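# Move 96-well plate from bench B1 to nest N1

## Task

Carry the 96-well plate off bench spot B1 and seat it in plate nest N1, lying flat within the nest's locators and turned so its well A1 (the clipped corner) is at the nest corner labelled A1. Releasing it from a few millimetres above N1 is acceptable, but a much higher drop there fails. The plate must stay correctly seated on its own, not held by the robot; at the end open the gripper and pull the arm away.

## Robot and tools

ROBOT. Two five-joint arms, left_arm and right_arm, each ending in a two-finger gripper that opens to at most 84 mm between pads. Base positions in the scene frame: left_arm (-0.057, +0.284, 0) m, turned about 0.02 rad about z; right_arm (+0.052, -0.331, 0) m, turned about 0.154 rad. Either arm may do the job; the idle one can be parked out of the way. Grip the plate only across its width and only on the body above its flange. A pad pushed down onto the flange can jam and may not come free when opened.

JOINTS. Column order per arm: waist (turns about the vertical base axis, positive is counterclockwise from above), shoulder, elbow, wrist pitch (these three bend the arm in one vertical plane through the base axis), wrist roll (spins the gripper about the finger direction). Consequence: the fingers always point inside that vertical plane. The hand can tip toward or away from its own base but can never lean sideways. Stated ranges in rad: waist -6.283 to 6.283, shoulder -2.059 to 2.094, elbow -3.927 to 0.192, wrist pitch -1.693 to 3.142, wrist roll -6.283 to 6.283. True limits may sit up to 0.010 rad either side.

FRAME. Scene frame: origin on the tabletop midway between the arms, +z up, +x away over the table, left_arm on the +y side. The names left and right do not refer to image sides.

execute_actions. Argument actions is a list holding zero or one item; optional pictures (true/false) controls whether camera images are returned.
- Empty list: nothing is commanded; you get the current state.
- Motion item: {"rows": [...], "steps": n}. Each row is one list of 12 numbers covering both arms: left waist, shoulder, elbow, wrist pitch, wrist roll, left opening, then the same six for right_arm. All 12 are required even if one arm is still. Joint values are absolute target angles in radians (same numbers as the Joint positions line), not increments. Opening runs -1 (shut) to +1 (fully open). Up to 15 rows and steps at most 15 (default 15); each step lasts 1/30 s, one row per step, and the final row repeats to fill remaining steps.
- Wait item: {"steps": n} with no rows, n up to 300; returns after that many steps since the previous result, counting time you spent replying.
A target more than 0.010 rad beyond a joint's range and farther out than its current angle makes the call refused, and nothing is sent. Targets past the real end are clipped to it, reported as "joint sent to its limit" (possibly about an earlier, still-running action); the absence of that line proves nothing.

MOTION LIMITS. Joint targets move at most 3.14 rad/s, accelerate over 0.16 s, and all joints of an arm are timed to arrive together. Each step the sent target stays within 0.623 rad of the measured angle, and if the targets would shift the gripper more than 70 mm from where it is, they are pulled back proportionally. Big moves therefore take several calls. Between calls the arms keep heading for the last row sent, until they have nearly stopped or a step is HELD; after that only a new action moves them on.

RESULT LINES. State line per arm: end_effector_position (m), end_effector_quat_wxyz, linear and angular velocities. This point lies between the closed pads, roughly 2 cm behind the fingertips; closing pushes the tips about 10 mm further along the gripper +z. Fingers point along gripper +z and close along its y. Reported position can be off, more so at long reach. Joint positions and Joint velocities: per arm the five joints (rad, rad/s) then the pad gap (m; 0.084 fully open). grip_measured is the measured opening on the -1..+1 command scale. "joint command not followed" means a clearance check altered or blocked some joint targets; the rest of the row still ran. HELD flags steps whose row was not (fully) sent. MOTOR HOT appears from 65 °C; at 80 °C an OVER-TEMPERATURE FAULT brakes that arm until it cools. TORQUE FAULT: contact torque reached a joint's limit (waist 46, shoulder 46, elbow 27.6, wrist pitch 18.4, wrist roll 18.4 N m, including held weight); the arm backs that joint off, pauses 10 s and drops the rest of the call.

GRIPPING. To hold, keep commanding an opening well under grip_measured; the bigger the gap, the harder the squeeze, up to about 24 N per pad near -1. Slamming shut can squeeze harder and even bounce open. Echoing grip_measured back gives a light hold on parts up to about 6 cm wide, weaker for wider parts, which may slip.

zoom_image: camera is "cam_left_wrist" or "cam_right_wrist"; region [x0, y0, x1, y1] in pixels of that camera's latest 896x504 image, origin top-left, no larger than 504 by 504. Gives a sharper crop. Camera frame: +z forward, +x image right, +y image down.

read_manual: optional section "licences"; returns licence text only, moves nothing.

finished_scene: pass the current scene number; it ends the scene irreversibly and reports whether the goal holds, then gives the next task if any. Answering without any tool call ends everything.

AVOID. Knocking or placing anything off the table; arms colliding or pressing on each other; hard shoves, slams, drops and slips; releasing the plate well above N1; finishing while still holding it. Loose objects may occasionally get nudged by outside pushes, so check placement before finishing.

Each tool is called after "Emit:" as name(argument=value, ...) on one line, values as JSON.

## Session

Emit:
execute_actions(actions=[])

Scene clock: 0.00 s of 8400.00 s.
left_arm: end_effector_position=(+0.2444, +0.0140, +0.3108) grip_measured=+1.00 end_effector_quat_wxyz=(-0.040, +0.808, -0.527, -0.261) end_effector_velocity=(+0.000, -0.000, +0.000) end_effector_angular_velocity=(-0.000, -0.000, +0.000) | right_arm: end_effector_position=(+0.3321, -0.1235, +0.1971) grip_measured=+1.00 end_effector_quat_wxyz=(+0.036, +0.689, +0.620, +0.374) end_effector_velocity=(+0.000, -0.000, -0.000) end_effector_angular_velocity=(-0.000, -0.000, -0.000)
Joint positions: left_arm=[-0.751  0.233 -1.68   1.981  0.426  0.084] | right_arm=[ 0.484 -0.929  0.039  0.121 -0.828  0.084]
Joint velocities: left_arm=[ 0. -0. -0. -0.  0. -0.] | right_arm=[-0.     0.001 -0.    -0.001 -0.     0.   ]
Motor temperatures (°C, as the motors report them): left_arm=[31 31 34 38 37] | right_arm=[28 31 31 36 36]

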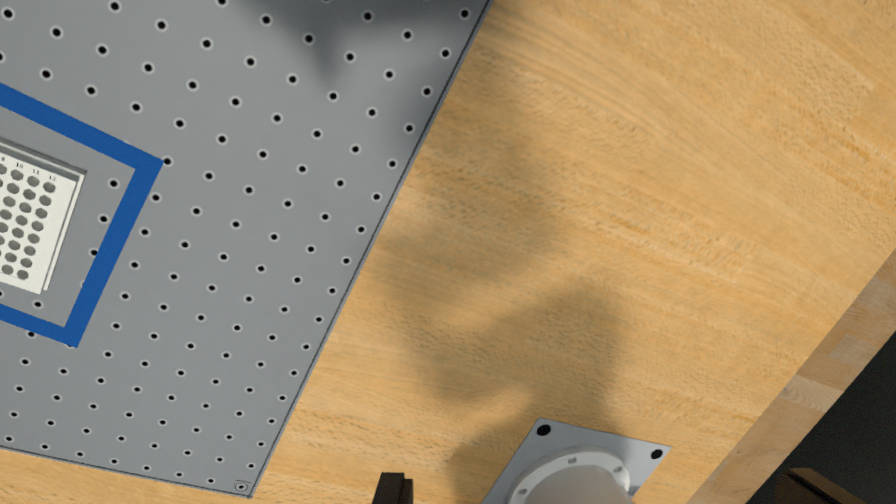

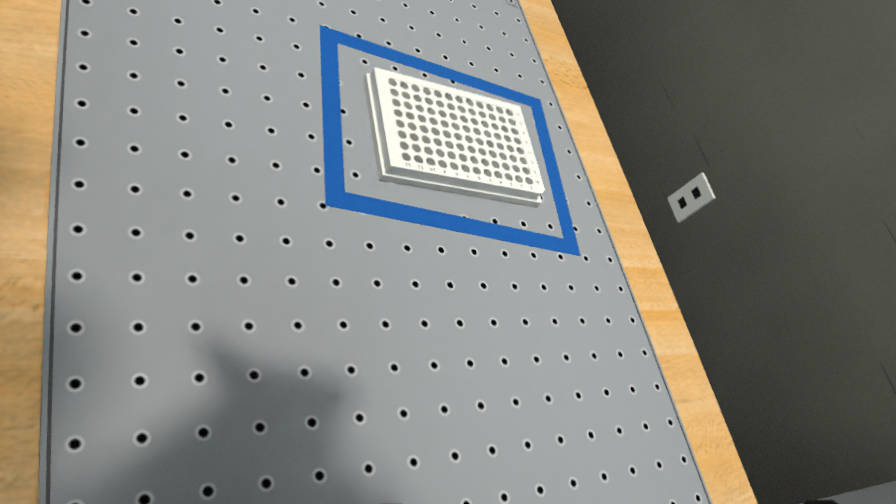

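Emit:
execute_actions(actions=[{"rows":[[-0.2,0.233,-1.68,1.981,0.426,1,0.1,-0.929,0.039,0.121,-0.828,1],[-0.2,0.233,-1.68,1.981,0.426,1,0.1,-0.929,0.039,0.121,-0.828,1],[-0.2,0.233,-1.68,1.981,0.426,1,0.1,-0.929,0.039,0.121,-0.828,1],[-0.2,0.233,-1.68,1.981,0.426,1,0.1,-0.929,0.039,0.121,-0.828,1],[-0.2,0.233,-1.68,1.981,0.426,1,0.1,-0.929,0.039,0.121,-0.828,1],[-0.2,0.233,-1.68,1.981,0.426,1,0.1,-0.929,0.039,0.121,-0.828,1],[-0.2,0.233,-1.68,1.981,0.426,1,0.1,-0.929,0.039,0.121,-0.828,1],[-0.02,-0.234,-1.389,1.623,0,1,-0.154,-0.234,-1.389,1.623,0,1]],"steps":15}], pictures=false)

Emit:
execute_actions(actions=[{"steps":40}])

Scene clock: 12.50 s of 8400.00 s.
left_arm: end_effector_position=(+0.3277, +0.1544, +0.3424) grip_measured=+1.00 end_effector_quat_wxyz=(-0.004, +0.942, -0.291, -0.169) end_effector_velocity=(+0.117, +0.355, +0.162) end_effector_angular_velocity=(-0.066, -1.004, +1.648) | right_arm: end_effector_position=(+0.4176, -0.2632, +0.1854) grip_measured=+1.00 end_effector_quat_wxyz=(+0.041, +0.910, +0.341, +0.232) end_effector_velocity=(+0.212, -0.259, -0.032) end_effector_angular_velocity=(+0.568, +1.931, -2.559)
Joint positions: left_arm=[-0.345  0.065 -1.578  1.853  0.274  0.084] | right_arm=[ 0.03  -0.641 -0.257  0.422 -0.532  0.084]
Joint velocities: left_arm=[ 0.921 -0.854  0.53  -0.649 -0.772 -0.   ] | right_arm=[-0.791  1.798 -2.01   2.006  1.99  -0.   ]
Motor temperatures (°C, as the motors report them): left_arm=[31 32 36 38 37] | right_arm=[28 31 33 36 36]
Steps of this call (steps 1 to 90: nothing new was sent; then 9.00 s passed at rest; steps 91 to 105: all 15 steps of this action). Readings (joint positions):
91: left_arm=[-0.750 0.233 -1.680 1.981 0.426] | right_arm=[0.484 -0.929 0.039 0.121 -0.828]
92: left_arm=[-0.745 0.233 -1.680 1.981 0.426] | right_arm=[0.478 -0.929 0.039 0.121 -0.828]
94: left_arm=[-0.699 0.234 -1.680 1.981 0.426] | right_arm=[0.425 -0.929 0.039 0.121 -0.828]
98: left_arm=[-0.556 0.233 -1.680 1.981 0.426] | right_arm=[0.243 -0.929 0.039 0.122 -0.828]
105: the state above

Scene clock: 13.83 s of 8400.00 s.
left_arm: end_effector_position=(+0.3431, +0.2839, +0.3999) grip_measured=+1.00 end_effector_quat_wxyz=(+0.000, +1.000, -0.000, -0.000) end_effector_velocity=(+0.000, -0.001, +0.000) end_effector_angular_velocity=(-0.000, -0.000, -0.001) | right_arm: end_effector_position=(+0.4522, -0.3311, +0.3998) grip_measured=+1.00 end_effector_quat_wxyz=(+0.000, +1.000, +0.000, -0.000) end_effector_velocity=(+0.000, -0.000, +0.001) end_effector_angular_velocity=(+0.000, -0.002, -0.000)
Joint positions: left_arm=[-0.02  -0.234 -1.389  1.623  0.     0.084] | right_arm=[-0.154 -0.234 -1.389  1.623 -0.     0.084]
Joint velocities: left_arm=[-0.001 -0.    -0.     0.    -0.     0.   ] | right_arm=[-0.    -0.001 -0.001  0.    -0.    -0.   ]
Motor temperatures (°C, as the motors report them): left_arm=[31 32 36 38 37] | right_arm=[28 31 33 36 36]
Steps of this call (steps 1 to 40: the robot went on to your last target). Readings (joint positions):
1: left_arm=[-0.314 0.037 -1.560 1.832 0.248] | right_arm=[0.005 -0.584 -0.324 0.490 -0.466]
2: left_arm=[-0.283 0.008 -1.541 1.810 0.222] | right_arm=[-0.017 -0.534 -0.391 0.558 -0.404]
4: left_arm=[-0.221 -0.049 -1.505 1.766 0.170] | right_arm=[-0.052 -0.456 -0.524 0.690 -0.302]
8: left_arm=[-0.097 -0.164 -1.434 1.678 0.065] | right_arm=[-0.091 -0.372 -0.756 0.920 -0.187]
40: the state above

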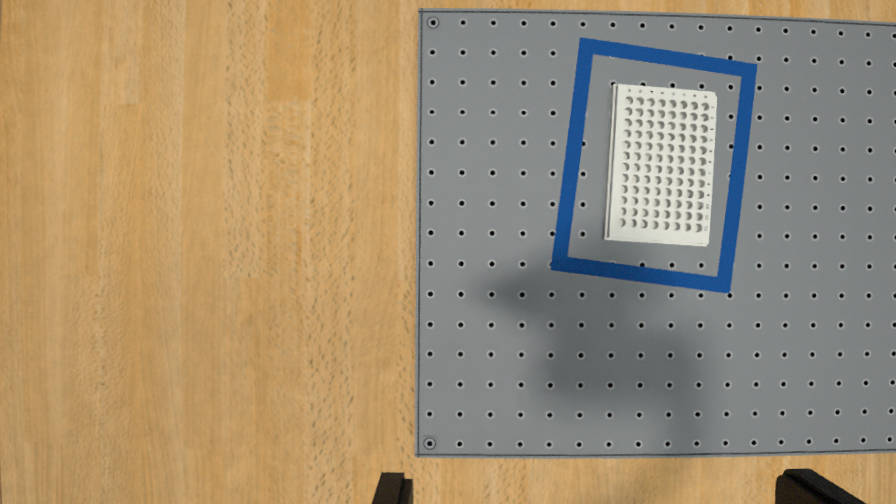

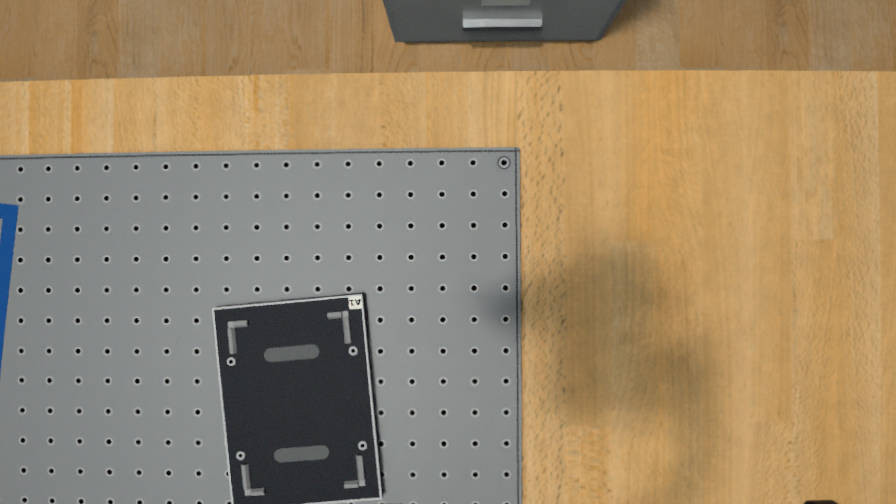

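Emit:
execute_actions(actions=[{"rows":[[0.9,-0.234,-1.389,1.623,0,1,-0.154,-0.234,-1.389,1.623,0,1],[0.9,-0.234,-1.389,1.623,0,1,-0.154,-0.234,-1.389,1.623,0,1],[0.9,-0.234,-1.389,1.623,0,1,-0.154,-0.234,-1.389,1.623,0,1],[0.9,-0.234,-1.389,1.623,0,1,-0.154,-0.234,-1.389,1.623,0,1],[0.9,-0.234,-1.389,1.623,0,1,0.683,0.664,-1.85,1.186,0.902,1]],"steps":15}], pictures=false)

Emit:
execute_actions(actions=[{"steps":40}])

Scene clock: 22.87 s of 8400.00 s.
left_arm: end_effector_position=(+0.3031, +0.4585, +0.3998) grip_measured=+1.00 end_effector_quat_wxyz=(+0.000, +0.975, +0.224, -0.000) end_effector_velocity=(-0.184, +0.379, +0.000) end_effector_angular_velocity=(+0.000, -0.001, +1.054) | right_arm: end_effector_position=(+0.5276, -0.2211, +0.3746) grip_measured=+1.00 end_effector_quat_wxyz=(-0.007, +0.999, -0.000, +0.031) end_effector_velocity=(+0.150, +0.395, -0.152) end_effector_angular_velocity=(+0.050, -0.013, +0.007)
Joint positions: left_arm=[ 0.432 -0.234 -1.389  1.623 -0.     0.084] | right_arm=[ 0.073 -0.007 -1.539  1.481  0.228  0.084]
Joint velocities: left_arm=[ 1.054 -0.001 -0.    -0.    -0.     0.   ] | right_arm=[ 0.72   0.721 -0.382 -0.364  0.714 -0.   ]
Motor temperatures (°C, as the motors report them): left_arm=[31 32 37 38 37] | right_arm=[28 31 34 36 36]
Steps of this call (steps 1 to 15: the robot went on to your last target; steps 16 to 90: nothing new was sent; then 5.53 s passed at rest; steps 91 to 105: all 15 steps of this action). Readings (joint positions):
91: left_arm=[-0.020 -0.234 -1.389 1.623 0.000] | right_arm=[-0.154 -0.234 -1.389 1.623 0.000]
92: left_arm=[-0.014 -0.234 -1.389 1.623 0.000] | right_arm=[-0.154 -0.234 -1.389 1.623 0.000]
94: left_arm=[0.035 -0.234 -1.389 1.623 0.000] | right_arm=[-0.154 -0.234 -1.389 1.623 0.000]
98: left_arm=[0.185 -0.234 -1.389 1.623 -0.000] | right_arm=[-0.104 -0.186 -1.430 1.586 0.053]
105: the state above

Scene clock: 24.20 s of 8400.00 s.
left_arm: end_effector_position=(+0.1855, +0.6022, +0.3999) grip_measured=+1.00 end_effector_quat_wxyz=(+0.000, +0.896, +0.444, +0.000) end_effector_velocity=(+0.000, -0.000, -0.000) end_effector_angular_velocity=(-0.000, +0.000, -0.000) | right_arm: end_effector_position=(+0.4816, +0.1438, +0.1510) grip_measured=+1.00 end_effector_quat_wxyz=(-0.001, +0.999, -0.033, +0.001) end_effector_velocity=(-0.007, +0.000, -0.014) end_effector_angular_velocity=(-0.018, +0.016, +0.005)
Joint positions: left_arm=[ 0.9   -0.234 -1.389  1.623  0.     0.084] | right_arm=[ 0.682  0.662 -1.85   1.186  0.902  0.084]
Joint velocities: left_arm=[-0.    -0.     0.001 -0.001 -0.    -0.   ] | right_arm=[ 0.008  0.016  0.008 -0.     0.003 -0.   ]
Motor temperatures (°C, as the motors report them): left_arm=[31 32 37 38 37] | right_arm=[28 32 34 36 36]
Steps of this call (steps 1 to 40: the robot went on to your last target). Readings (joint positions):
1: left_arm=[0.467 -0.234 -1.389 1.623 -0.000] | right_arm=[0.097 0.017 -1.551 1.469 0.252]
2: left_arm=[0.502 -0.234 -1.389 1.623 -0.000] | right_arm=[0.121 0.041 -1.563 1.458 0.275]
4: left_arm=[0.572 -0.234 -1.389 1.623 -0.000] | right_arm=[0.166 0.089 -1.586 1.437 0.323]
8: left_arm=[0.713 -0.234 -1.389 1.623 -0.000] | right_arm=[0.251 0.185 -1.629 1.395 0.420]
40: the state above

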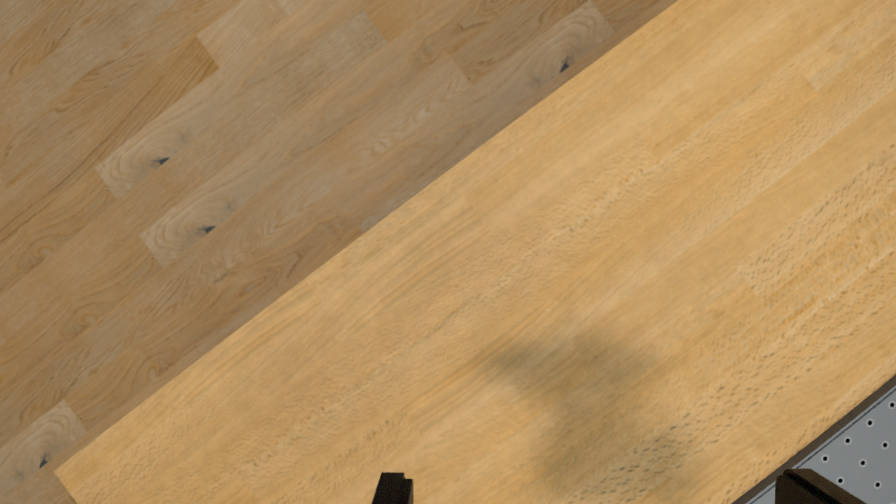

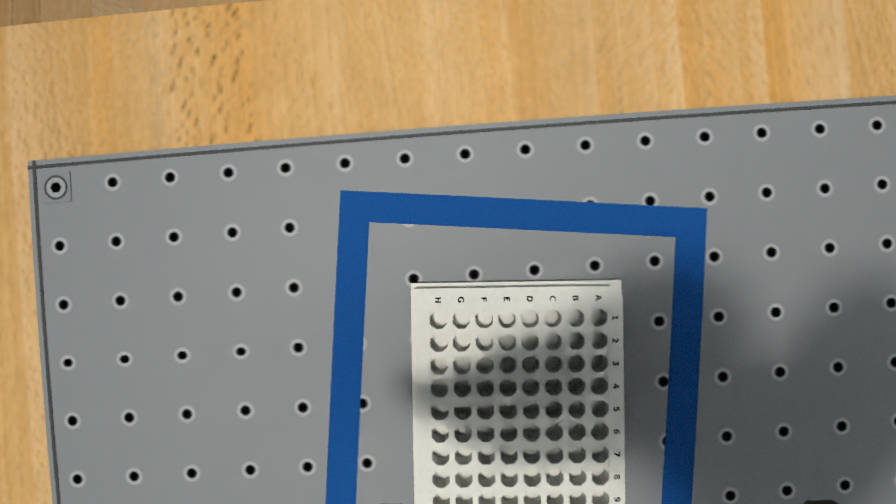

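Emit:
execute_actions(actions=[{"rows":[[0.9,-0.234,-1.389,1.623,0,1,0.6873,0.7551,-1.7817,1.0266,0.8915,1]],"steps":15}], pictures=false)

Emit:
execute_actions(actions=[{"steps":15}])

Scene clock: 32.77 s of 8400.00 s.
left_arm: end_effector_position=(+0.1855, +0.6022, +0.3999) grip_measured=+1.00 end_effector_quat_wxyz=(+0.000, +0.896, +0.444, +0.000) end_effector_velocity=(-0.000, +0.000, -0.000) end_effector_angular_velocity=(-0.001, +0.001, +0.001) | right_arm: end_effector_position=(+0.4819, +0.1496, +0.0785) grip_measured=+1.00 end_effector_quat_wxyz=(-0.002, +1.000, -0.025, +0.002) end_effector_velocity=(-0.005, -0.005, -0.015) end_effector_angular_velocity=(-0.017, +0.015, +0.000)
Joint positions: left_arm=[ 0.9   -0.234 -1.389  1.623 -0.     0.084] | right_arm=[ 0.687  0.752 -1.785  1.027  0.892  0.084]
Joint velocities: left_arm=[ 0.001 -0.     0.001  0.    -0.     0.   ] | right_arm=[-0.     0.012  0.019 -0.008 -0.001 -0.   ]
Motor temperatures (°C, as the motors report them): left_arm=[31 32 38 38 37] | right_arm=[28 32 34 36 36]
Steps of this call (steps 1 to 30: the robot went on to your last target; steps 31 to 90: nothing new was sent; then 5.07 s passed at rest; steps 91 to 105: all 15 steps of this action). Readings (joint positions):
91: left_arm=[0.900 -0.234 -1.389 1.623 0.000] | right_arm=[0.683 0.664 -1.850 1.185 0.902]
92: left_arm=[0.900 -0.234 -1.389 1.623 0.000] | right_arm=[0.683 0.667 -1.848 1.178 0.901]
94: left_arm=[0.900 -0.234 -1.389 1.623 -0.000] | right_arm=[0.684 0.689 -1.833 1.127 0.898]
98: left_arm=[0.900 -0.234 -1.389 1.623 0.000] | right_arm=[0.687 0.754 -1.780 1.047 0.893]
105: the state above

Scene clock: 33.27 s of 8400.00 s.
left_arm: end_effector_position=(+0.1855, +0.6022, +0.3999) grip_measured=+1.00 end_effector_quat_wxyz=(+0.000, +0.896, +0.444, +0.000) end_effector_velocity=(-0.000, -0.001, -0.001) end_effector_angular_velocity=(-0.002, +0.002, -0.001) | right_arm: end_effector_position=(+0.4808, +0.1483, +0.0751) grip_measured=+1.00 end_effector_quat_wxyz=(-0.000, +1.000, -0.025, +0.000) end_effector_velocity=(-0.000, -0.000, -0.000) end_effector_angular_velocity=(-0.001, +0.001, +0.000)
Joint positions: left_arm=[ 0.9   -0.234 -1.389  1.623  0.     0.084] | right_arm=[ 0.687  0.755 -1.782  1.027  0.892  0.084]
Joint velocities: left_arm=[-0.001 -0.     0.002  0.001 -0.    -0.   ] | right_arm=[ 0.    -0.     0.001  0.    -0.    -0.   ]
Motor temperatures (°C, as the motors report them): left_arm=[31 32 38 38 37] | right_arm=[28 32 34 36 36]
Steps of this call (steps 1 to 15: the robot went on to your last target). Readings (joint positions):
1: left_arm=[0.900 -0.234 -1.389 1.623 -0.000] | right_arm=[0.687 0.752 -1.784 1.027 0.892]
2: left_arm=[0.900 -0.234 -1.389 1.623 -0.000] | right_arm=[0.687 0.753 -1.783 1.027 0.892]
4: left_arm=[0.900 -0.234 -1.389 1.623 -0.000] | right_arm=[0.687 0.754 -1.782 1.027 0.892]
8: left_arm=[0.900 -0.234 -1.389 1.623 -0.000] | right_arm=[0.687 0.755 -1.782 1.027 0.892]
15: the state above
All arms were judged still, so your last target was given up. Only a new action makes them travel on or press farther. Fingers that are still opening or closing keep moving.

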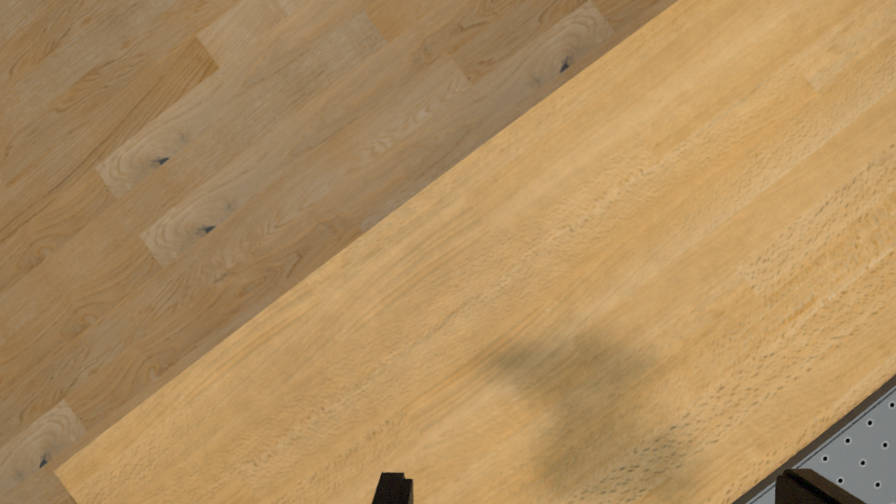

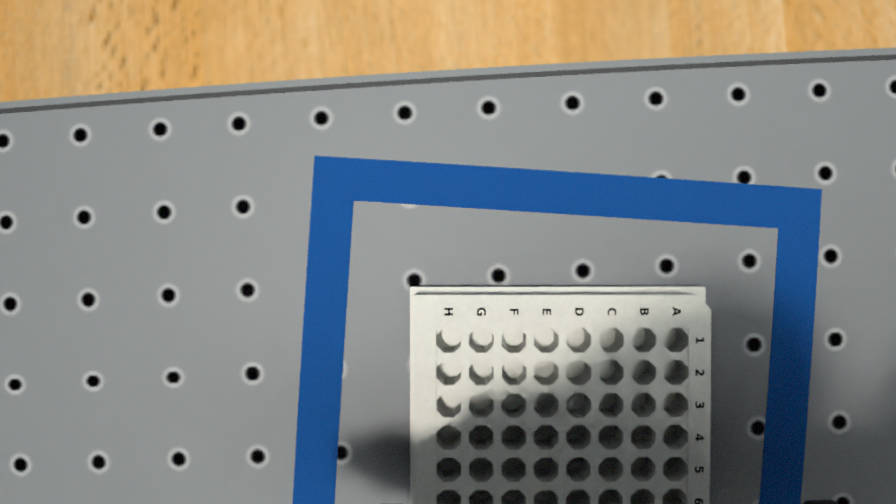

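Emit:
zoom_image(camera="cam_right_wrist", region=[360, 404, 864, 504])

Emit:
zoom_image(camera="cam_left_wrist", region=[360, 404, 864, 504])

Region (360, 404, 864, 504) of cam_right_wrist's 896x504 image, scaled by 1.000; it fills the top 100 rows of this view, and the rest is white.

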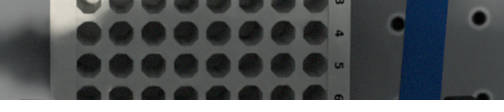

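Region (360, 404, 864, 504) of cam_left_wrist's 896x504 image, scaled by 1.000; it fills the top 100 rows of this view, and the rest is white.

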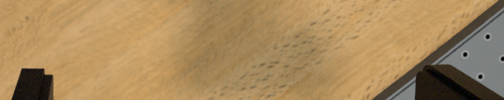

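Emit:
execute_actions(actions=[{"rows":[[0.9,-0.234,-1.389,1.623,0,1,0.6931,0.7551,-1.7817,1.0266,0.8973,1],[0.9,-0.234,-1.389,1.623,0,1,0.6931,0.765,-1.779,1.014,0.8973,1],[0.9,-0.234,-1.389,1.623,0,1,0.6931,0.775,-1.776,1.001,0.8973,1],[0.9,-0.234,-1.389,1.623,0,1,0.6931,0.785,-1.773,0.988,0.8973,1],[0.9,-0.234,-1.389,1.623,0,1,0.6931,0.795,-1.770,0.975,0.8973,1],[0.9,-0.234,-1.389,1.623,0,1,0.6931,0.8049,-1.7674,0.9625,0.8973,1]],"steps":15}], pictures=false)

Emit:
execute_actions(actions=[{"steps":15}])

Scene clock: 45.07 s of 8400.00 s.
left_arm: end_effector_position=(+0.1855, +0.6022, +0.3999) grip_measured=+1.00 end_effector_quat_wxyz=(+0.000, +0.896, +0.444, +0.000) end_effector_velocity=(+0.000, -0.000, -0.000) end_effector_angular_velocity=(+0.000, -0.000, -0.001) | right_arm: end_effector_position=(+0.4785, +0.1514, +0.0431) grip_measured=+1.00 end_effector_quat_wxyz=(-0.000, +1.000, -0.025, +0.000) end_effector_velocity=(+0.007, +0.009, +0.015) end_effector_angular_velocity=(+0.030, -0.027, +0.000)
Joint positions: left_arm=[ 0.9   -0.234 -1.389  1.623 -0.     0.084] | right_arm=[ 0.693  0.804 -1.768  0.963  0.897  0.084]
Joint velocities: left_arm=[-0.001 -0.     0.    -0.     0.    -0.   ] | right_arm=[ 0.001 -0.012 -0.014 -0.014  0.     0.   ]
Motor temperatures (°C, as the motors report them): left_arm=[31 32 38 39 37] | right_arm=[28 33 35 36 36]
Steps of this call (steps 1 to 90: nothing new was sent; then 8.30 s passed at rest; steps 91 to 105: all 15 steps of this action). Readings (joint positions):
91: left_arm=[0.900 -0.234 -1.389 1.623 -0.000] | right_arm=[0.687 0.755 -1.782 1.027 0.892]
92: left_arm=[0.900 -0.234 -1.389 1.623 -0.000] | right_arm=[0.688 0.755 -1.782 1.026 0.893]
94: left_arm=[0.900 -0.234 -1.389 1.623 0.000] | right_arm=[0.691 0.760 -1.781 1.017 0.895]
98: left_arm=[0.900 -0.234 -1.389 1.623 -0.000] | right_arm=[0.693 0.791 -1.771 0.981 0.897]
105: the state above

Scene clock: 45.57 s of 8400.00 s.
left_arm: end_effector_position=(+0.1855, +0.6022, +0.3999) grip_measured=+1.00 end_effector_quat_wxyz=(+0.000, +0.896, +0.444, +0.000) end_effector_velocity=(-0.000, +0.000, -0.000) end_effector_angular_velocity=(-0.000, +0.000, +0.001) | right_arm: end_effector_position=(+0.4782, +0.1511, +0.0421) grip_measured=+1.00 end_effector_quat_wxyz=(-0.000, +1.000, -0.025, +0.000) end_effector_velocity=(-0.000, -0.001, -0.001) end_effector_angular_velocity=(-0.002, +0.001, -0.000)
Joint positions: left_arm=[ 0.9   -0.234 -1.389  1.623 -0.     0.084] | right_arm=[ 0.693  0.805 -1.767  0.962  0.897  0.084]
Joint velocities: left_arm=[ 0.001  0.     0.     0.    -0.    -0.   ] | right_arm=[-0.     0.001  0.001  0.    -0.     0.   ]
Motor temperatures (°C, as the motors report them): left_arm=[31 32 38 39 37] | right_arm=[28 33 35 36 36]
Steps of this call (steps 1 to 15: the robot went on to your last target). Readings (joint positions):
1: left_arm=[0.900 -0.234 -1.389 1.623 -0.000] | right_arm=[0.693 0.804 -1.769 0.963 0.897]
2: left_arm=[0.900 -0.234 -1.389 1.623 -0.000] | right_arm=[0.693 0.804 -1.769 0.963 0.897]
4: left_arm=[0.900 -0.234 -1.389 1.623 0.000] | right_arm=[0.693 0.804 -1.768 0.963 0.897]
8: left_arm=[0.900 -0.234 -1.389 1.623 0.000] | right_arm=[0.693 0.805 -1.767 0.963 0.897]
15: the state above
All arms were judged still, so your last target was given up. Only a new action makes them travel on or press farther. Fingers that are still opening or closing keep moving.

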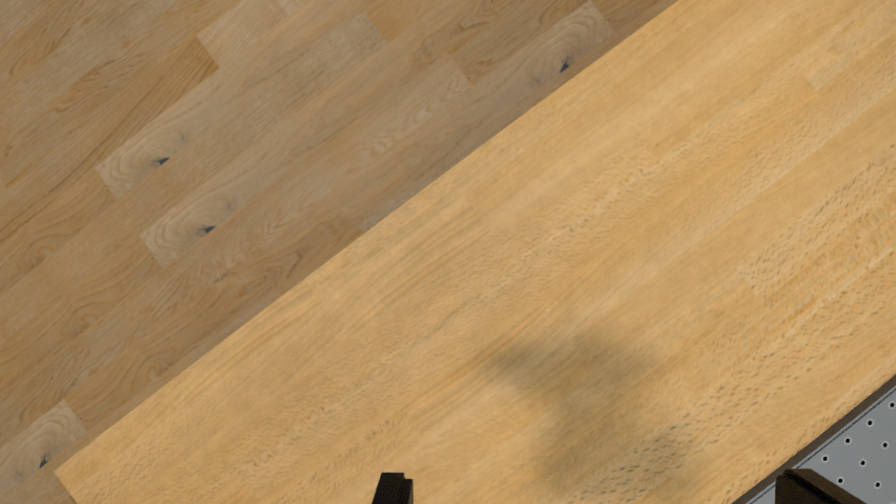

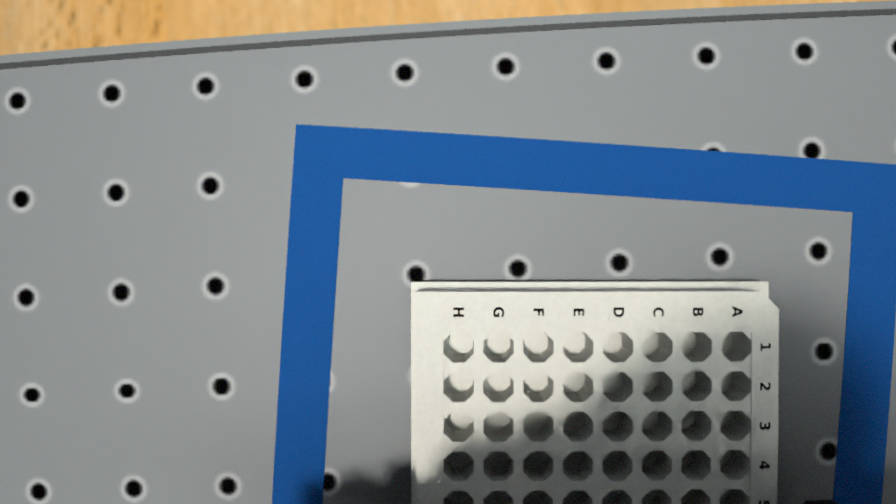

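Emit:
zoom_image(camera="cam_right_wrist", region=[760, 474, 860, 504])

Emit:
zoom_image(camera="cam_right_wrist", region=[360, 474, 460, 504])

Emit:
zoom_image(camera="cam_right_wrist", region=[400, 270, 800, 330])

Region (760, 474, 860, 504) of cam_right_wrist's 896x504 image, scaled by 5.040, with more detail than that image has; it fills the top 151 rows of this view, and the rest is white.

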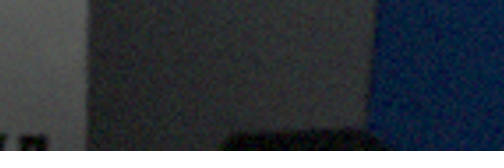

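Region (360, 474, 460, 504) of cam_right_wrist's 896x504 image, scaled by 5.040, with more detail than that image has; it fills the top 151 rows of this view, and the rest is white.

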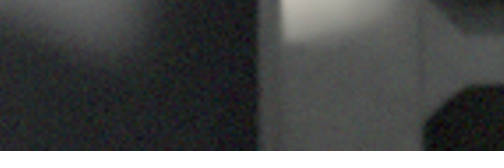

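Region (400, 270, 800, 330) of cam_right_wrist's 896x504 image, scaled by 1.260, with more detail than that image has; it fills the top 76 rows of this view, and the rest is white.

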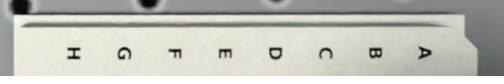

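Emit:
execute_actions(actions=[{"rows":[[0.9,-0.234,-1.389,1.623,0,1,0.6931,0.8074,-1.767,0.9596,0.8973,1],[0.9,-0.234,-1.389,1.623,0,1,0.6931,0.8098,-1.7667,0.9569,0.8973,1],[0.9,-0.234,-1.389,1.623,0,1,0.6931,0.8122,-1.7663,0.9541,0.8973,1],[0.9,-0.234,-1.389,1.623,0,1,0.6931,0.8147,-1.7659,0.9512,0.8973,1],[0.9,-0.234,-1.389,1.623,0,1,0.6931,0.8171,-1.7656,0.9485,0.8973,1],[0.9,-0.234,-1.389,1.623,0,1,0.6931,0.8196,-1.7652,0.9456,0.8973,1],[0.9,-0.234,-1.389,1.623,0,1,0.6931,0.822,-1.7649,0.9429,0.8973,1],[0.9,-0.234,-1.389,1.623,0,1,0.6931,0.8245,-1.7645,0.94,0.8973,1]],"steps":15}], pictures=false)

Emit:
execute_actions(actions=[{"steps":15}])

Scene clock: 54.83 s of 8400.00 s.
left_arm: end_effector_position=(+0.1855, +0.6022, +0.3999) grip_measured=+1.00 end_effector_quat_wxyz=(+0.000, +0.896, +0.444, +0.000) end_effector_velocity=(+0.000, -0.000, -0.000) end_effector_angular_velocity=(-0.000, +0.000, -0.001) | right_arm: end_effector_position=(+0.4782, +0.1510, +0.0301) grip_measured=+1.00 end_effector_quat_wxyz=(+0.000, +1.000, -0.025, -0.000) end_effector_velocity=(+0.003, +0.003, +0.004) end_effector_angular_velocity=(+0.011, -0.010, -0.000)
Joint positions: left_arm=[ 0.9   -0.234 -1.389  1.623 -0.     0.084] | right_arm=[ 0.693  0.824 -1.764  0.941  0.897  0.084]
Joint velocities: left_arm=[-0.001  0.     0.    -0.     0.     0.   ] | right_arm=[-0.    -0.001 -0.005 -0.008 -0.     0.   ]
Motor temperatures (°C, as the motors report them): left_arm=[31 32 38 39 37] | right_arm=[28 33 35 37 36]
Steps of this call (steps 1 to 90: nothing new was sent; then 5.77 s passed at rest; steps 91 to 105: all 15 steps of this action). Readings (joint positions):
91: left_arm=[0.900 -0.234 -1.389 1.623 0.000] | right_arm=[0.693 0.805 -1.767 0.962 0.897]
92: left_arm=[0.900 -0.234 -1.389 1.623 0.000] | right_arm=[0.693 0.805 -1.767 0.962 0.897]
94: left_arm=[0.900 -0.234 -1.389 1.623 -0.000] | right_arm=[0.693 0.808 -1.767 0.958 0.897]
98: left_arm=[0.900 -0.234 -1.389 1.623 0.000] | right_arm=[0.693 0.817 -1.765 0.949 0.897]
105: the state above

Scene clock: 55.33 s of 8400.00 s.
left_arm: end_effector_position=(+0.1855, +0.6022, +0.3999) grip_measured=+1.00 end_effector_quat_wxyz=(+0.000, +0.896, +0.444, +0.000) end_effector_velocity=(-0.000, -0.000, -0.000) end_effector_angular_velocity=(-0.001, +0.001, -0.000) | right_arm: end_effector_position=(+0.4782, +0.1511, +0.0300) grip_measured=+1.00 end_effector_quat_wxyz=(-0.000, +1.000, -0.025, +0.000) end_effector_velocity=(-0.000, -0.000, -0.001) end_effector_angular_velocity=(-0.001, +0.001, +0.000)
Joint positions: left_arm=[ 0.9   -0.234 -1.389  1.623 -0.     0.084] | right_arm=[ 0.693  0.824 -1.765  0.94   0.897  0.084]
Joint velocities: left_arm=[-0.     0.     0.001 -0.     0.    -0.   ] | right_arm=[ 0.     0.001  0.    -0.    -0.    -0.   ]
Motor temperatures (°C, as the motors report them): left_arm=[31 32 38 39 37] | right_arm=[28 33 35 37 36]
Steps of this call (steps 1 to 15: the robot went on to your last target). Readings (joint positions):
1: left_arm=[0.900 -0.234 -1.389 1.623 -0.000] | right_arm=[0.693 0.824 -1.765 0.940 0.897]
2: left_arm=[0.900 -0.234 -1.389 1.623 -0.000] | right_arm=[0.693 0.824 -1.765 0.940 0.897]
4: left_arm=[0.900 -0.234 -1.389 1.623 0.000] | right_arm=[0.693 0.824 -1.765 0.940 0.897]
8: left_arm=[0.900 -0.234 -1.389 1.623 -0.000] | right_arm=[0.693 0.824 -1.765 0.940 0.897]
15: the state above
All arms were judged still, so your last target was given up. Only a new action makes them travel on or press farther. Fingers that are still opening or closing keep moving.

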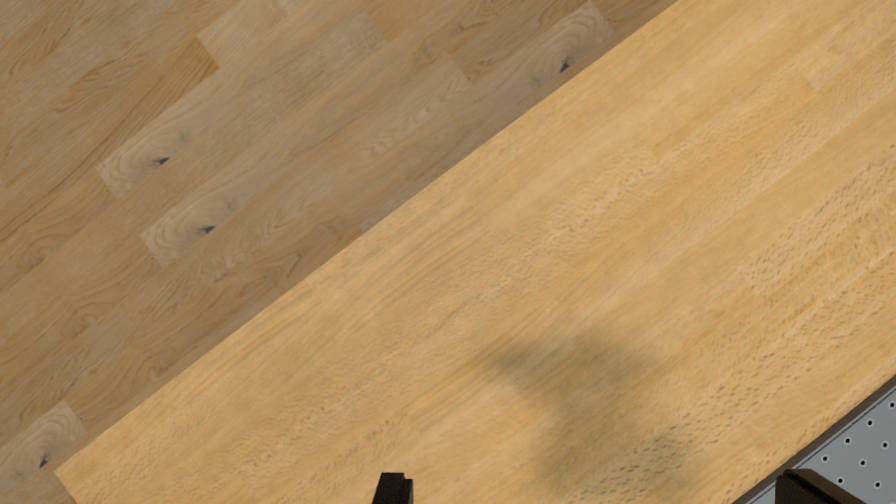

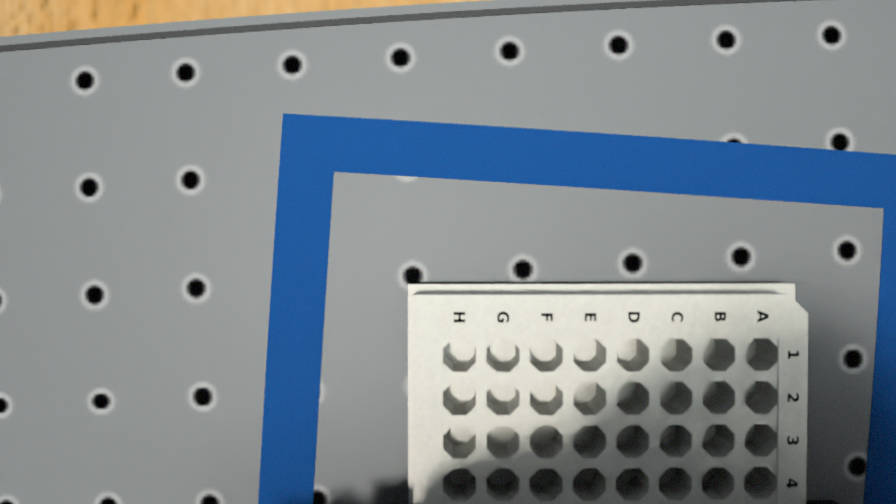

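Emit:
execute_actions(actions=[{"rows":[[0.9,-0.234,-1.389,1.623,0,1,0.6931,0.8245,-1.7645,0.94,0.8973,0.95],[0.9,-0.234,-1.389,1.623,0,1,0.6931,0.8245,-1.7645,0.94,0.8973,0.9],[0.9,-0.234,-1.389,1.623,0,1,0.6931,0.8245,-1.7645,0.94,0.8973,0.85],[0.9,-0.234,-1.389,1.623,0,1,0.6931,0.8245,-1.7645,0.94,0.8973,0.8],[0.9,-0.234,-1.389,1.623,0,1,0.6931,0.8245,-1.7645,0.94,0.8973,0.7],[0.9,-0.234,-1.389,1.623,0,1,0.6931,0.8245,-1.7645,0.94,0.8973,0.6],[0.9,-0.234,-1.389,1.623,0,1,0.6931,0.8245,-1.7645,0.94,0.8973,0.5],[0.9,-0.234,-1.389,1.623,0,1,0.6931,0.8245,-1.7645,0.94,0.8973,0.4],[0.9,-0.234,-1.389,1.623,0,1,0.6931,0.8245,-1.7645,0.94,0.8973,0.3],[0.9,-0.234,-1.389,1.623,0,1,0.6931,0.8245,-1.7645,0.94,0.8973,0.2]],"steps":15}])

Scene clock: 59.93 s of 8400.00 s.
left_arm: end_effector_position=(+0.1855, +0.6022, +0.3999) grip_measured=+1.00 end_effector_quat_wxyz=(+0.000, +0.896, +0.444, +0.000) end_effector_velocity=(+0.000, -0.000, +0.000) end_effector_angular_velocity=(+0.000, -0.000, -0.001) | right_arm: end_effector_position=(+0.4783, +0.1512, +0.0301) grip_measured=+0.94 end_effector_quat_wxyz=(-0.000, +1.000, -0.025, +0.000) end_effector_velocity=(-0.000, -0.000, -0.001) end_effector_angular_velocity=(-0.001, +0.001, +0.000)
Joint positions: left_arm=[ 0.9   -0.234 -1.389  1.623  0.     0.084] | right_arm=[ 0.693  0.824 -1.765  0.94   0.897  0.082]
Joint velocities: left_arm=[-0.001  0.    -0.    -0.     0.     0.   ] | right_arm=[ 0.     0.001  0.001  0.    -0.     0.   ]
Motor temperatures (°C, as the motors report them): left_arm=[31 32 38 39 37] | right_arm=[28 33 35 37 36]
Steps of this call (steps 1 to 90: nothing new was sent; then 1.10 s passed at rest; steps 91 to 105: all 15 steps of this action). Readings (joint positions):
91: left_arm=[0.900 -0.234 -1.389 1.623 -0.000] | right_arm=[0.693 0.824 -1.765 0.940 0.897]
92: left_arm=[0.900 -0.234 -1.389 1.623 0.000] | right_arm=[0.693 0.824 -1.765 0.940 0.897]
94: left_arm=[0.900 -0.234 -1.389 1.623 -0.000] | right_arm=[0.693 0.824 -1.765 0.940 0.897]
98: left_arm=[0.900 -0.234 -1.389 1.623 -0.000] | right_arm=[0.693 0.824 -1.765 0.940 0.897]
105: the state above

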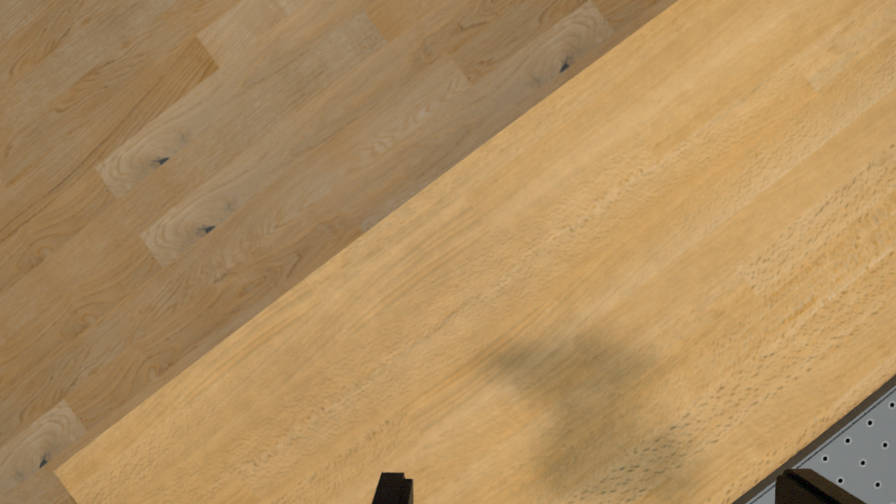

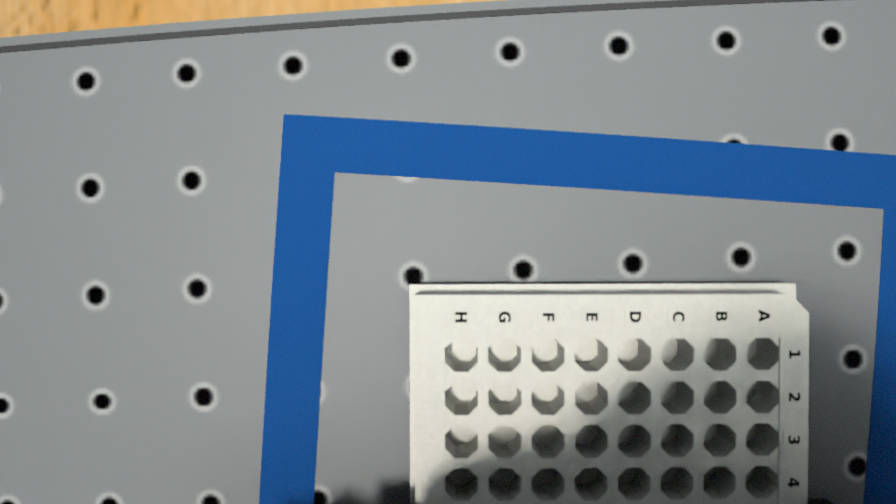

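Emit:
execute_actions(actions=[{"rows":[[0.9,-0.234,-1.389,1.623,0,1,0.6931,0.8215,-1.765,0.9435,0.8973,0.0],[0.9,-0.234,-1.389,1.623,0,1,0.6931,0.817,-1.7657,0.9487,0.8973,0.0],[0.9,-0.234,-1.389,1.623,0,1,0.6931,0.811,-1.7666,0.9556,0.8973,0.0],[0.9,-0.234,-1.389,1.623,0,1,0.6931,0.8049,-1.7674,0.9625,0.8973,0.0],[0.9,-0.234,-1.389,1.623,0,1,0.6931,0.797,-1.7697,0.9727,0.8973,0.0],[0.9,-0.234,-1.389,1.623,0,1,0.6931,0.789,-1.772,0.983,0.8973,0.0],[0.9,-0.234,-1.389,1.623,0,1,0.6931,0.781,-1.7743,0.9933,0.8973,0.0],[0.9,-0.234,-1.389,1.623,0,1,0.6931,0.773,-1.7766,1.0036,0.8973,0.0],[0.9,-0.234,-1.389,1.623,0,1,0.6931,0.764,-1.779,1.015,0.8973,0.0],[0.9,-0.234,-1.389,1.623,0,1,0.6931,0.7551,-1.7817,1.0266,0.8973,0.0]],"steps":15}])

Emit:
execute_actions(actions=[{"rows":[[0.9,-0.234,-1.389,1.623,0,1,0.2487,-0.065,-0.632,0.697,0.316,0.0]],"steps":15}], pictures=false)

Emit:
execute_actions(actions=[{"steps":50}])

Scene clock: 69.03 s of 8400.00 s.
left_arm: end_effector_position=(+0.1855, +0.6022, +0.3999) grip_measured=+1.00 end_effector_quat_wxyz=(+0.000, +0.896, +0.444, +0.000) end_effector_velocity=(+0.000, -0.000, -0.000) end_effector_angular_velocity=(-0.000, +0.000, -0.000) | right_arm: end_effector_position=(+0.4789, +0.1519, +0.0751) grip_measured=+0.93 end_effector_quat_wxyz=(-0.002, +1.000, -0.025, +0.002) end_effector_velocity=(-0.007, -0.008, +0.016) end_effector_angular_velocity=(-0.025, +0.022, -0.000)
Joint positions: left_arm=[ 0.9   -0.234 -1.389  1.623 -0.     0.084] | right_arm=[ 0.693  0.756 -1.783  1.021  0.897  0.082]
Joint velocities: left_arm=[-0.  0.  0. -0. -0.  0.] | right_arm=[-0.    -0.034  0.002  0.066  0.    -0.   ]
Motor temperatures (°C, as the motors report them): left_arm=[31 32 38 39 37] | right_arm=[28 33 35 36 36]
Steps of this call (steps 1 to 15: the robot went on to your last target; steps 16 to 90: nothing new was sent; then 5.60 s passed at rest; steps 91 to 105: all 15 steps of this action). Readings (joint positions):
91: left_arm=[0.900 -0.234 -1.389 1.623 0.000] | right_arm=[0.693 0.824 -1.765 0.940 0.897]
92: left_arm=[0.900 -0.234 -1.389 1.623 -0.000] | right_arm=[0.693 0.824 -1.764 0.941 0.897]
94: left_arm=[0.900 -0.234 -1.389 1.623 0.000] | right_arm=[0.693 0.821 -1.763 0.947 0.897]
98: left_arm=[0.900 -0.234 -1.389 1.623 0.000] | right_arm=[0.693 0.799 -1.768 0.973 0.897]
105: the state above

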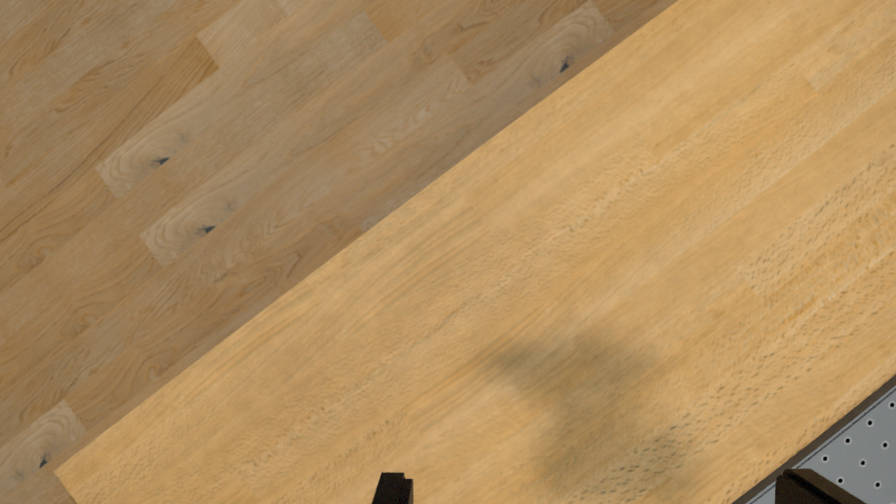

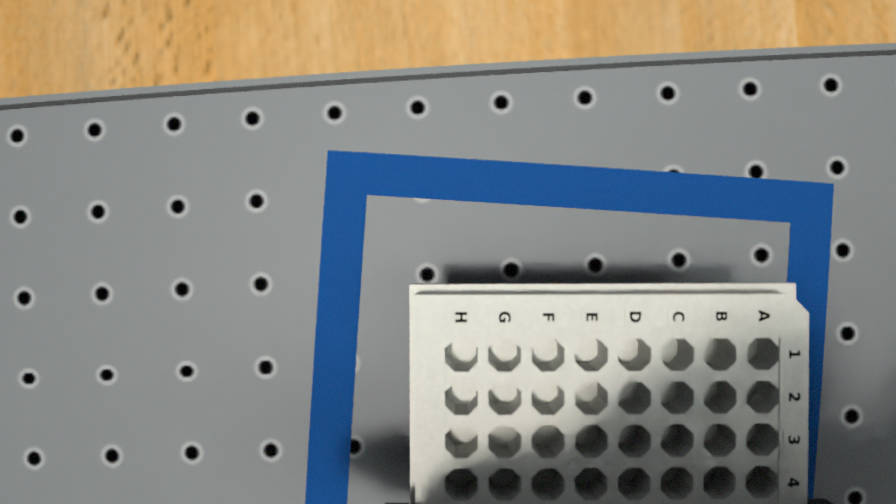

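Scene clock: 69.53 s of 8400.00 s.
left_arm: end_effector_position=(+0.1855, +0.6022, +0.3999) grip_measured=+1.00 end_effector_quat_wxyz=(+0.000, +0.896, +0.444, +0.000) end_effector_velocity=(-0.001, +0.000, -0.000) end_effector_angular_velocity=(-0.001, +0.001, +0.002) | right_arm: end_effector_position=(+0.5382, +0.0071, +0.1628) grip_measured=+0.93 end_effector_quat_wxyz=(-0.045, +0.997, +0.011, +0.066) end_effector_velocity=(-0.047, -0.395, +0.065) end_effector_angular_velocity=(-0.035, -0.130, +0.140)
Joint positions: left_arm=[ 0.9   -0.234 -1.389  1.623  0.     0.084] | right_arm=[ 0.454  0.345 -1.351  0.848  0.586  0.082]
Joint velocities: left_arm=[ 0.002 -0.     0.     0.001  0.     0.   ] | right_arm=[-0.502 -1.01   1.289 -0.366 -0.65   0.   ]
Motor temperatures (°C, as the motors report them): left_arm=[31 32 38 39 37] | right_arm=[28 33 35 36 36]
Steps of this call (steps 1 to 15: all 15 steps of this action). Readings (joint positions):
1: left_arm=[0.900 -0.234 -1.389 1.623 -0.000] | right_arm=[0.693 0.755 -1.782 1.023 0.897]
2: left_arm=[0.900 -0.234 -1.389 1.623 0.000] | right_arm=[0.690 0.750 -1.774 1.019 0.890]
4: left_arm=[0.900 -0.234 -1.389 1.623 -0.000] | right_arm=[0.660 0.708 -1.723 0.995 0.846]
8: left_arm=[0.900 -0.234 -1.389 1.623 0.000] | right_arm=[0.576 0.583 -1.607 0.938 0.745]
15: the state above

Scene clock: 71.20 s of 8400.00 s.
left_arm: end_effector_position=(+0.1855, +0.6022, +0.3999) grip_measured=+1.00 end_effector_quat_wxyz=(+0.000, +0.896, +0.444, +0.000) end_effector_velocity=(+0.000, -0.000, -0.000) end_effector_angular_velocity=(+0.000, -0.000, -0.001) | right_arm: end_effector_position=(+0.4112, -0.1782, +0.0900) grip_measured=+0.93 end_effector_quat_wxyz=(+0.000, +0.999, +0.043, +0.000) end_effector_velocity=(+0.001, +0.000, +0.000) end_effector_angular_velocity=(+0.001, -0.002, +0.000)
Joint positions: left_arm=[ 0.9   -0.234 -1.389  1.623 -0.     0.084] | right_arm=[ 0.249 -0.065 -0.632  0.697  0.316  0.082]
Joint velocities: left_arm=[-0.001  0.     0.    -0.001 -0.     0.   ] | right_arm=[ 0.    -0.001 -0.    -0.002 -0.    -0.   ]
Motor temperatures (°C, as the motors report them): left_arm=[31 32 38 39 37] | right_arm=[28 33 35 37 36]
Steps of this call (steps 1 to 45: the robot went on to your last target; steps 46 to 50: nothing new was sent). Readings (joint positions):
1: left_arm=[0.900 -0.234 -1.389 1.623 0.000] | right_arm=[0.437 0.312 -1.307 0.836 0.565]
2: left_arm=[0.900 -0.234 -1.389 1.623 0.000] | right_arm=[0.422 0.281 -1.263 0.825 0.545]
4: left_arm=[0.900 -0.234 -1.389 1.623 0.000] | right_arm=[0.395 0.227 -1.173 0.805 0.509]
8: left_arm=[0.900 -0.234 -1.389 1.623 -0.000] | right_arm=[0.350 0.137 -1.001 0.772 0.449]
50: the state above
All arms were judged still, so your last target was given up. Only a new action makes them travel on or press farther. Fingers that are still opening or closing keep moving.

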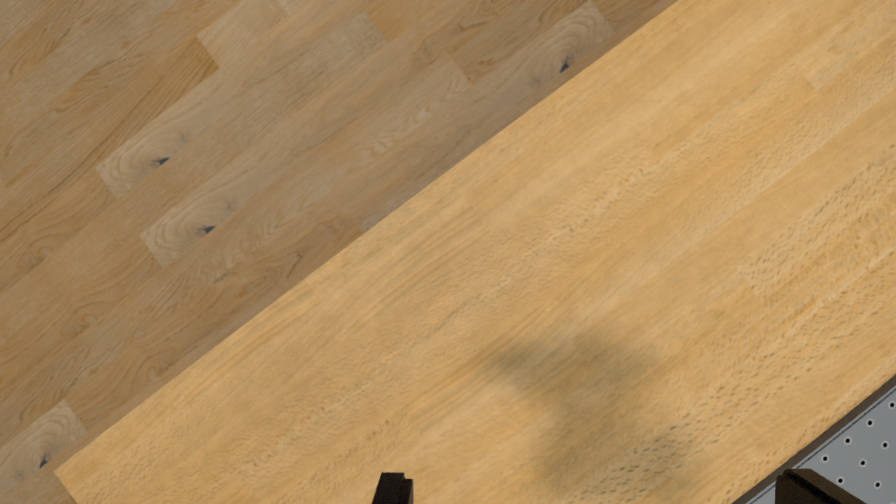

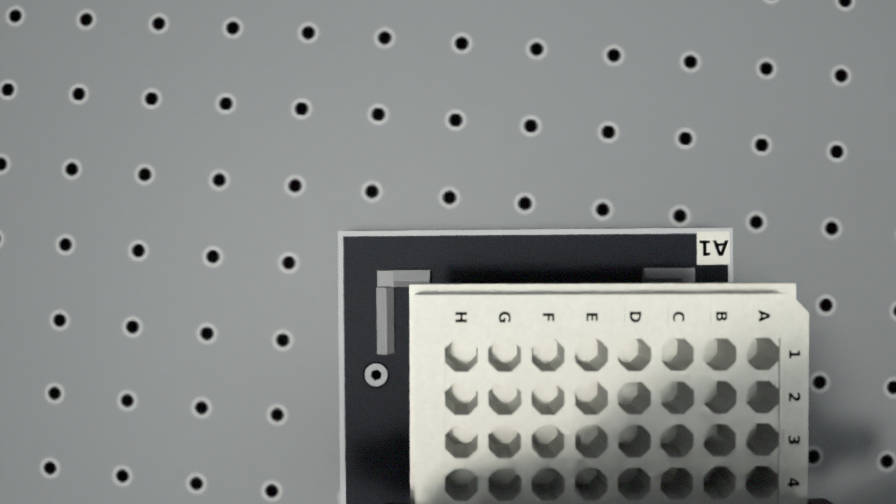

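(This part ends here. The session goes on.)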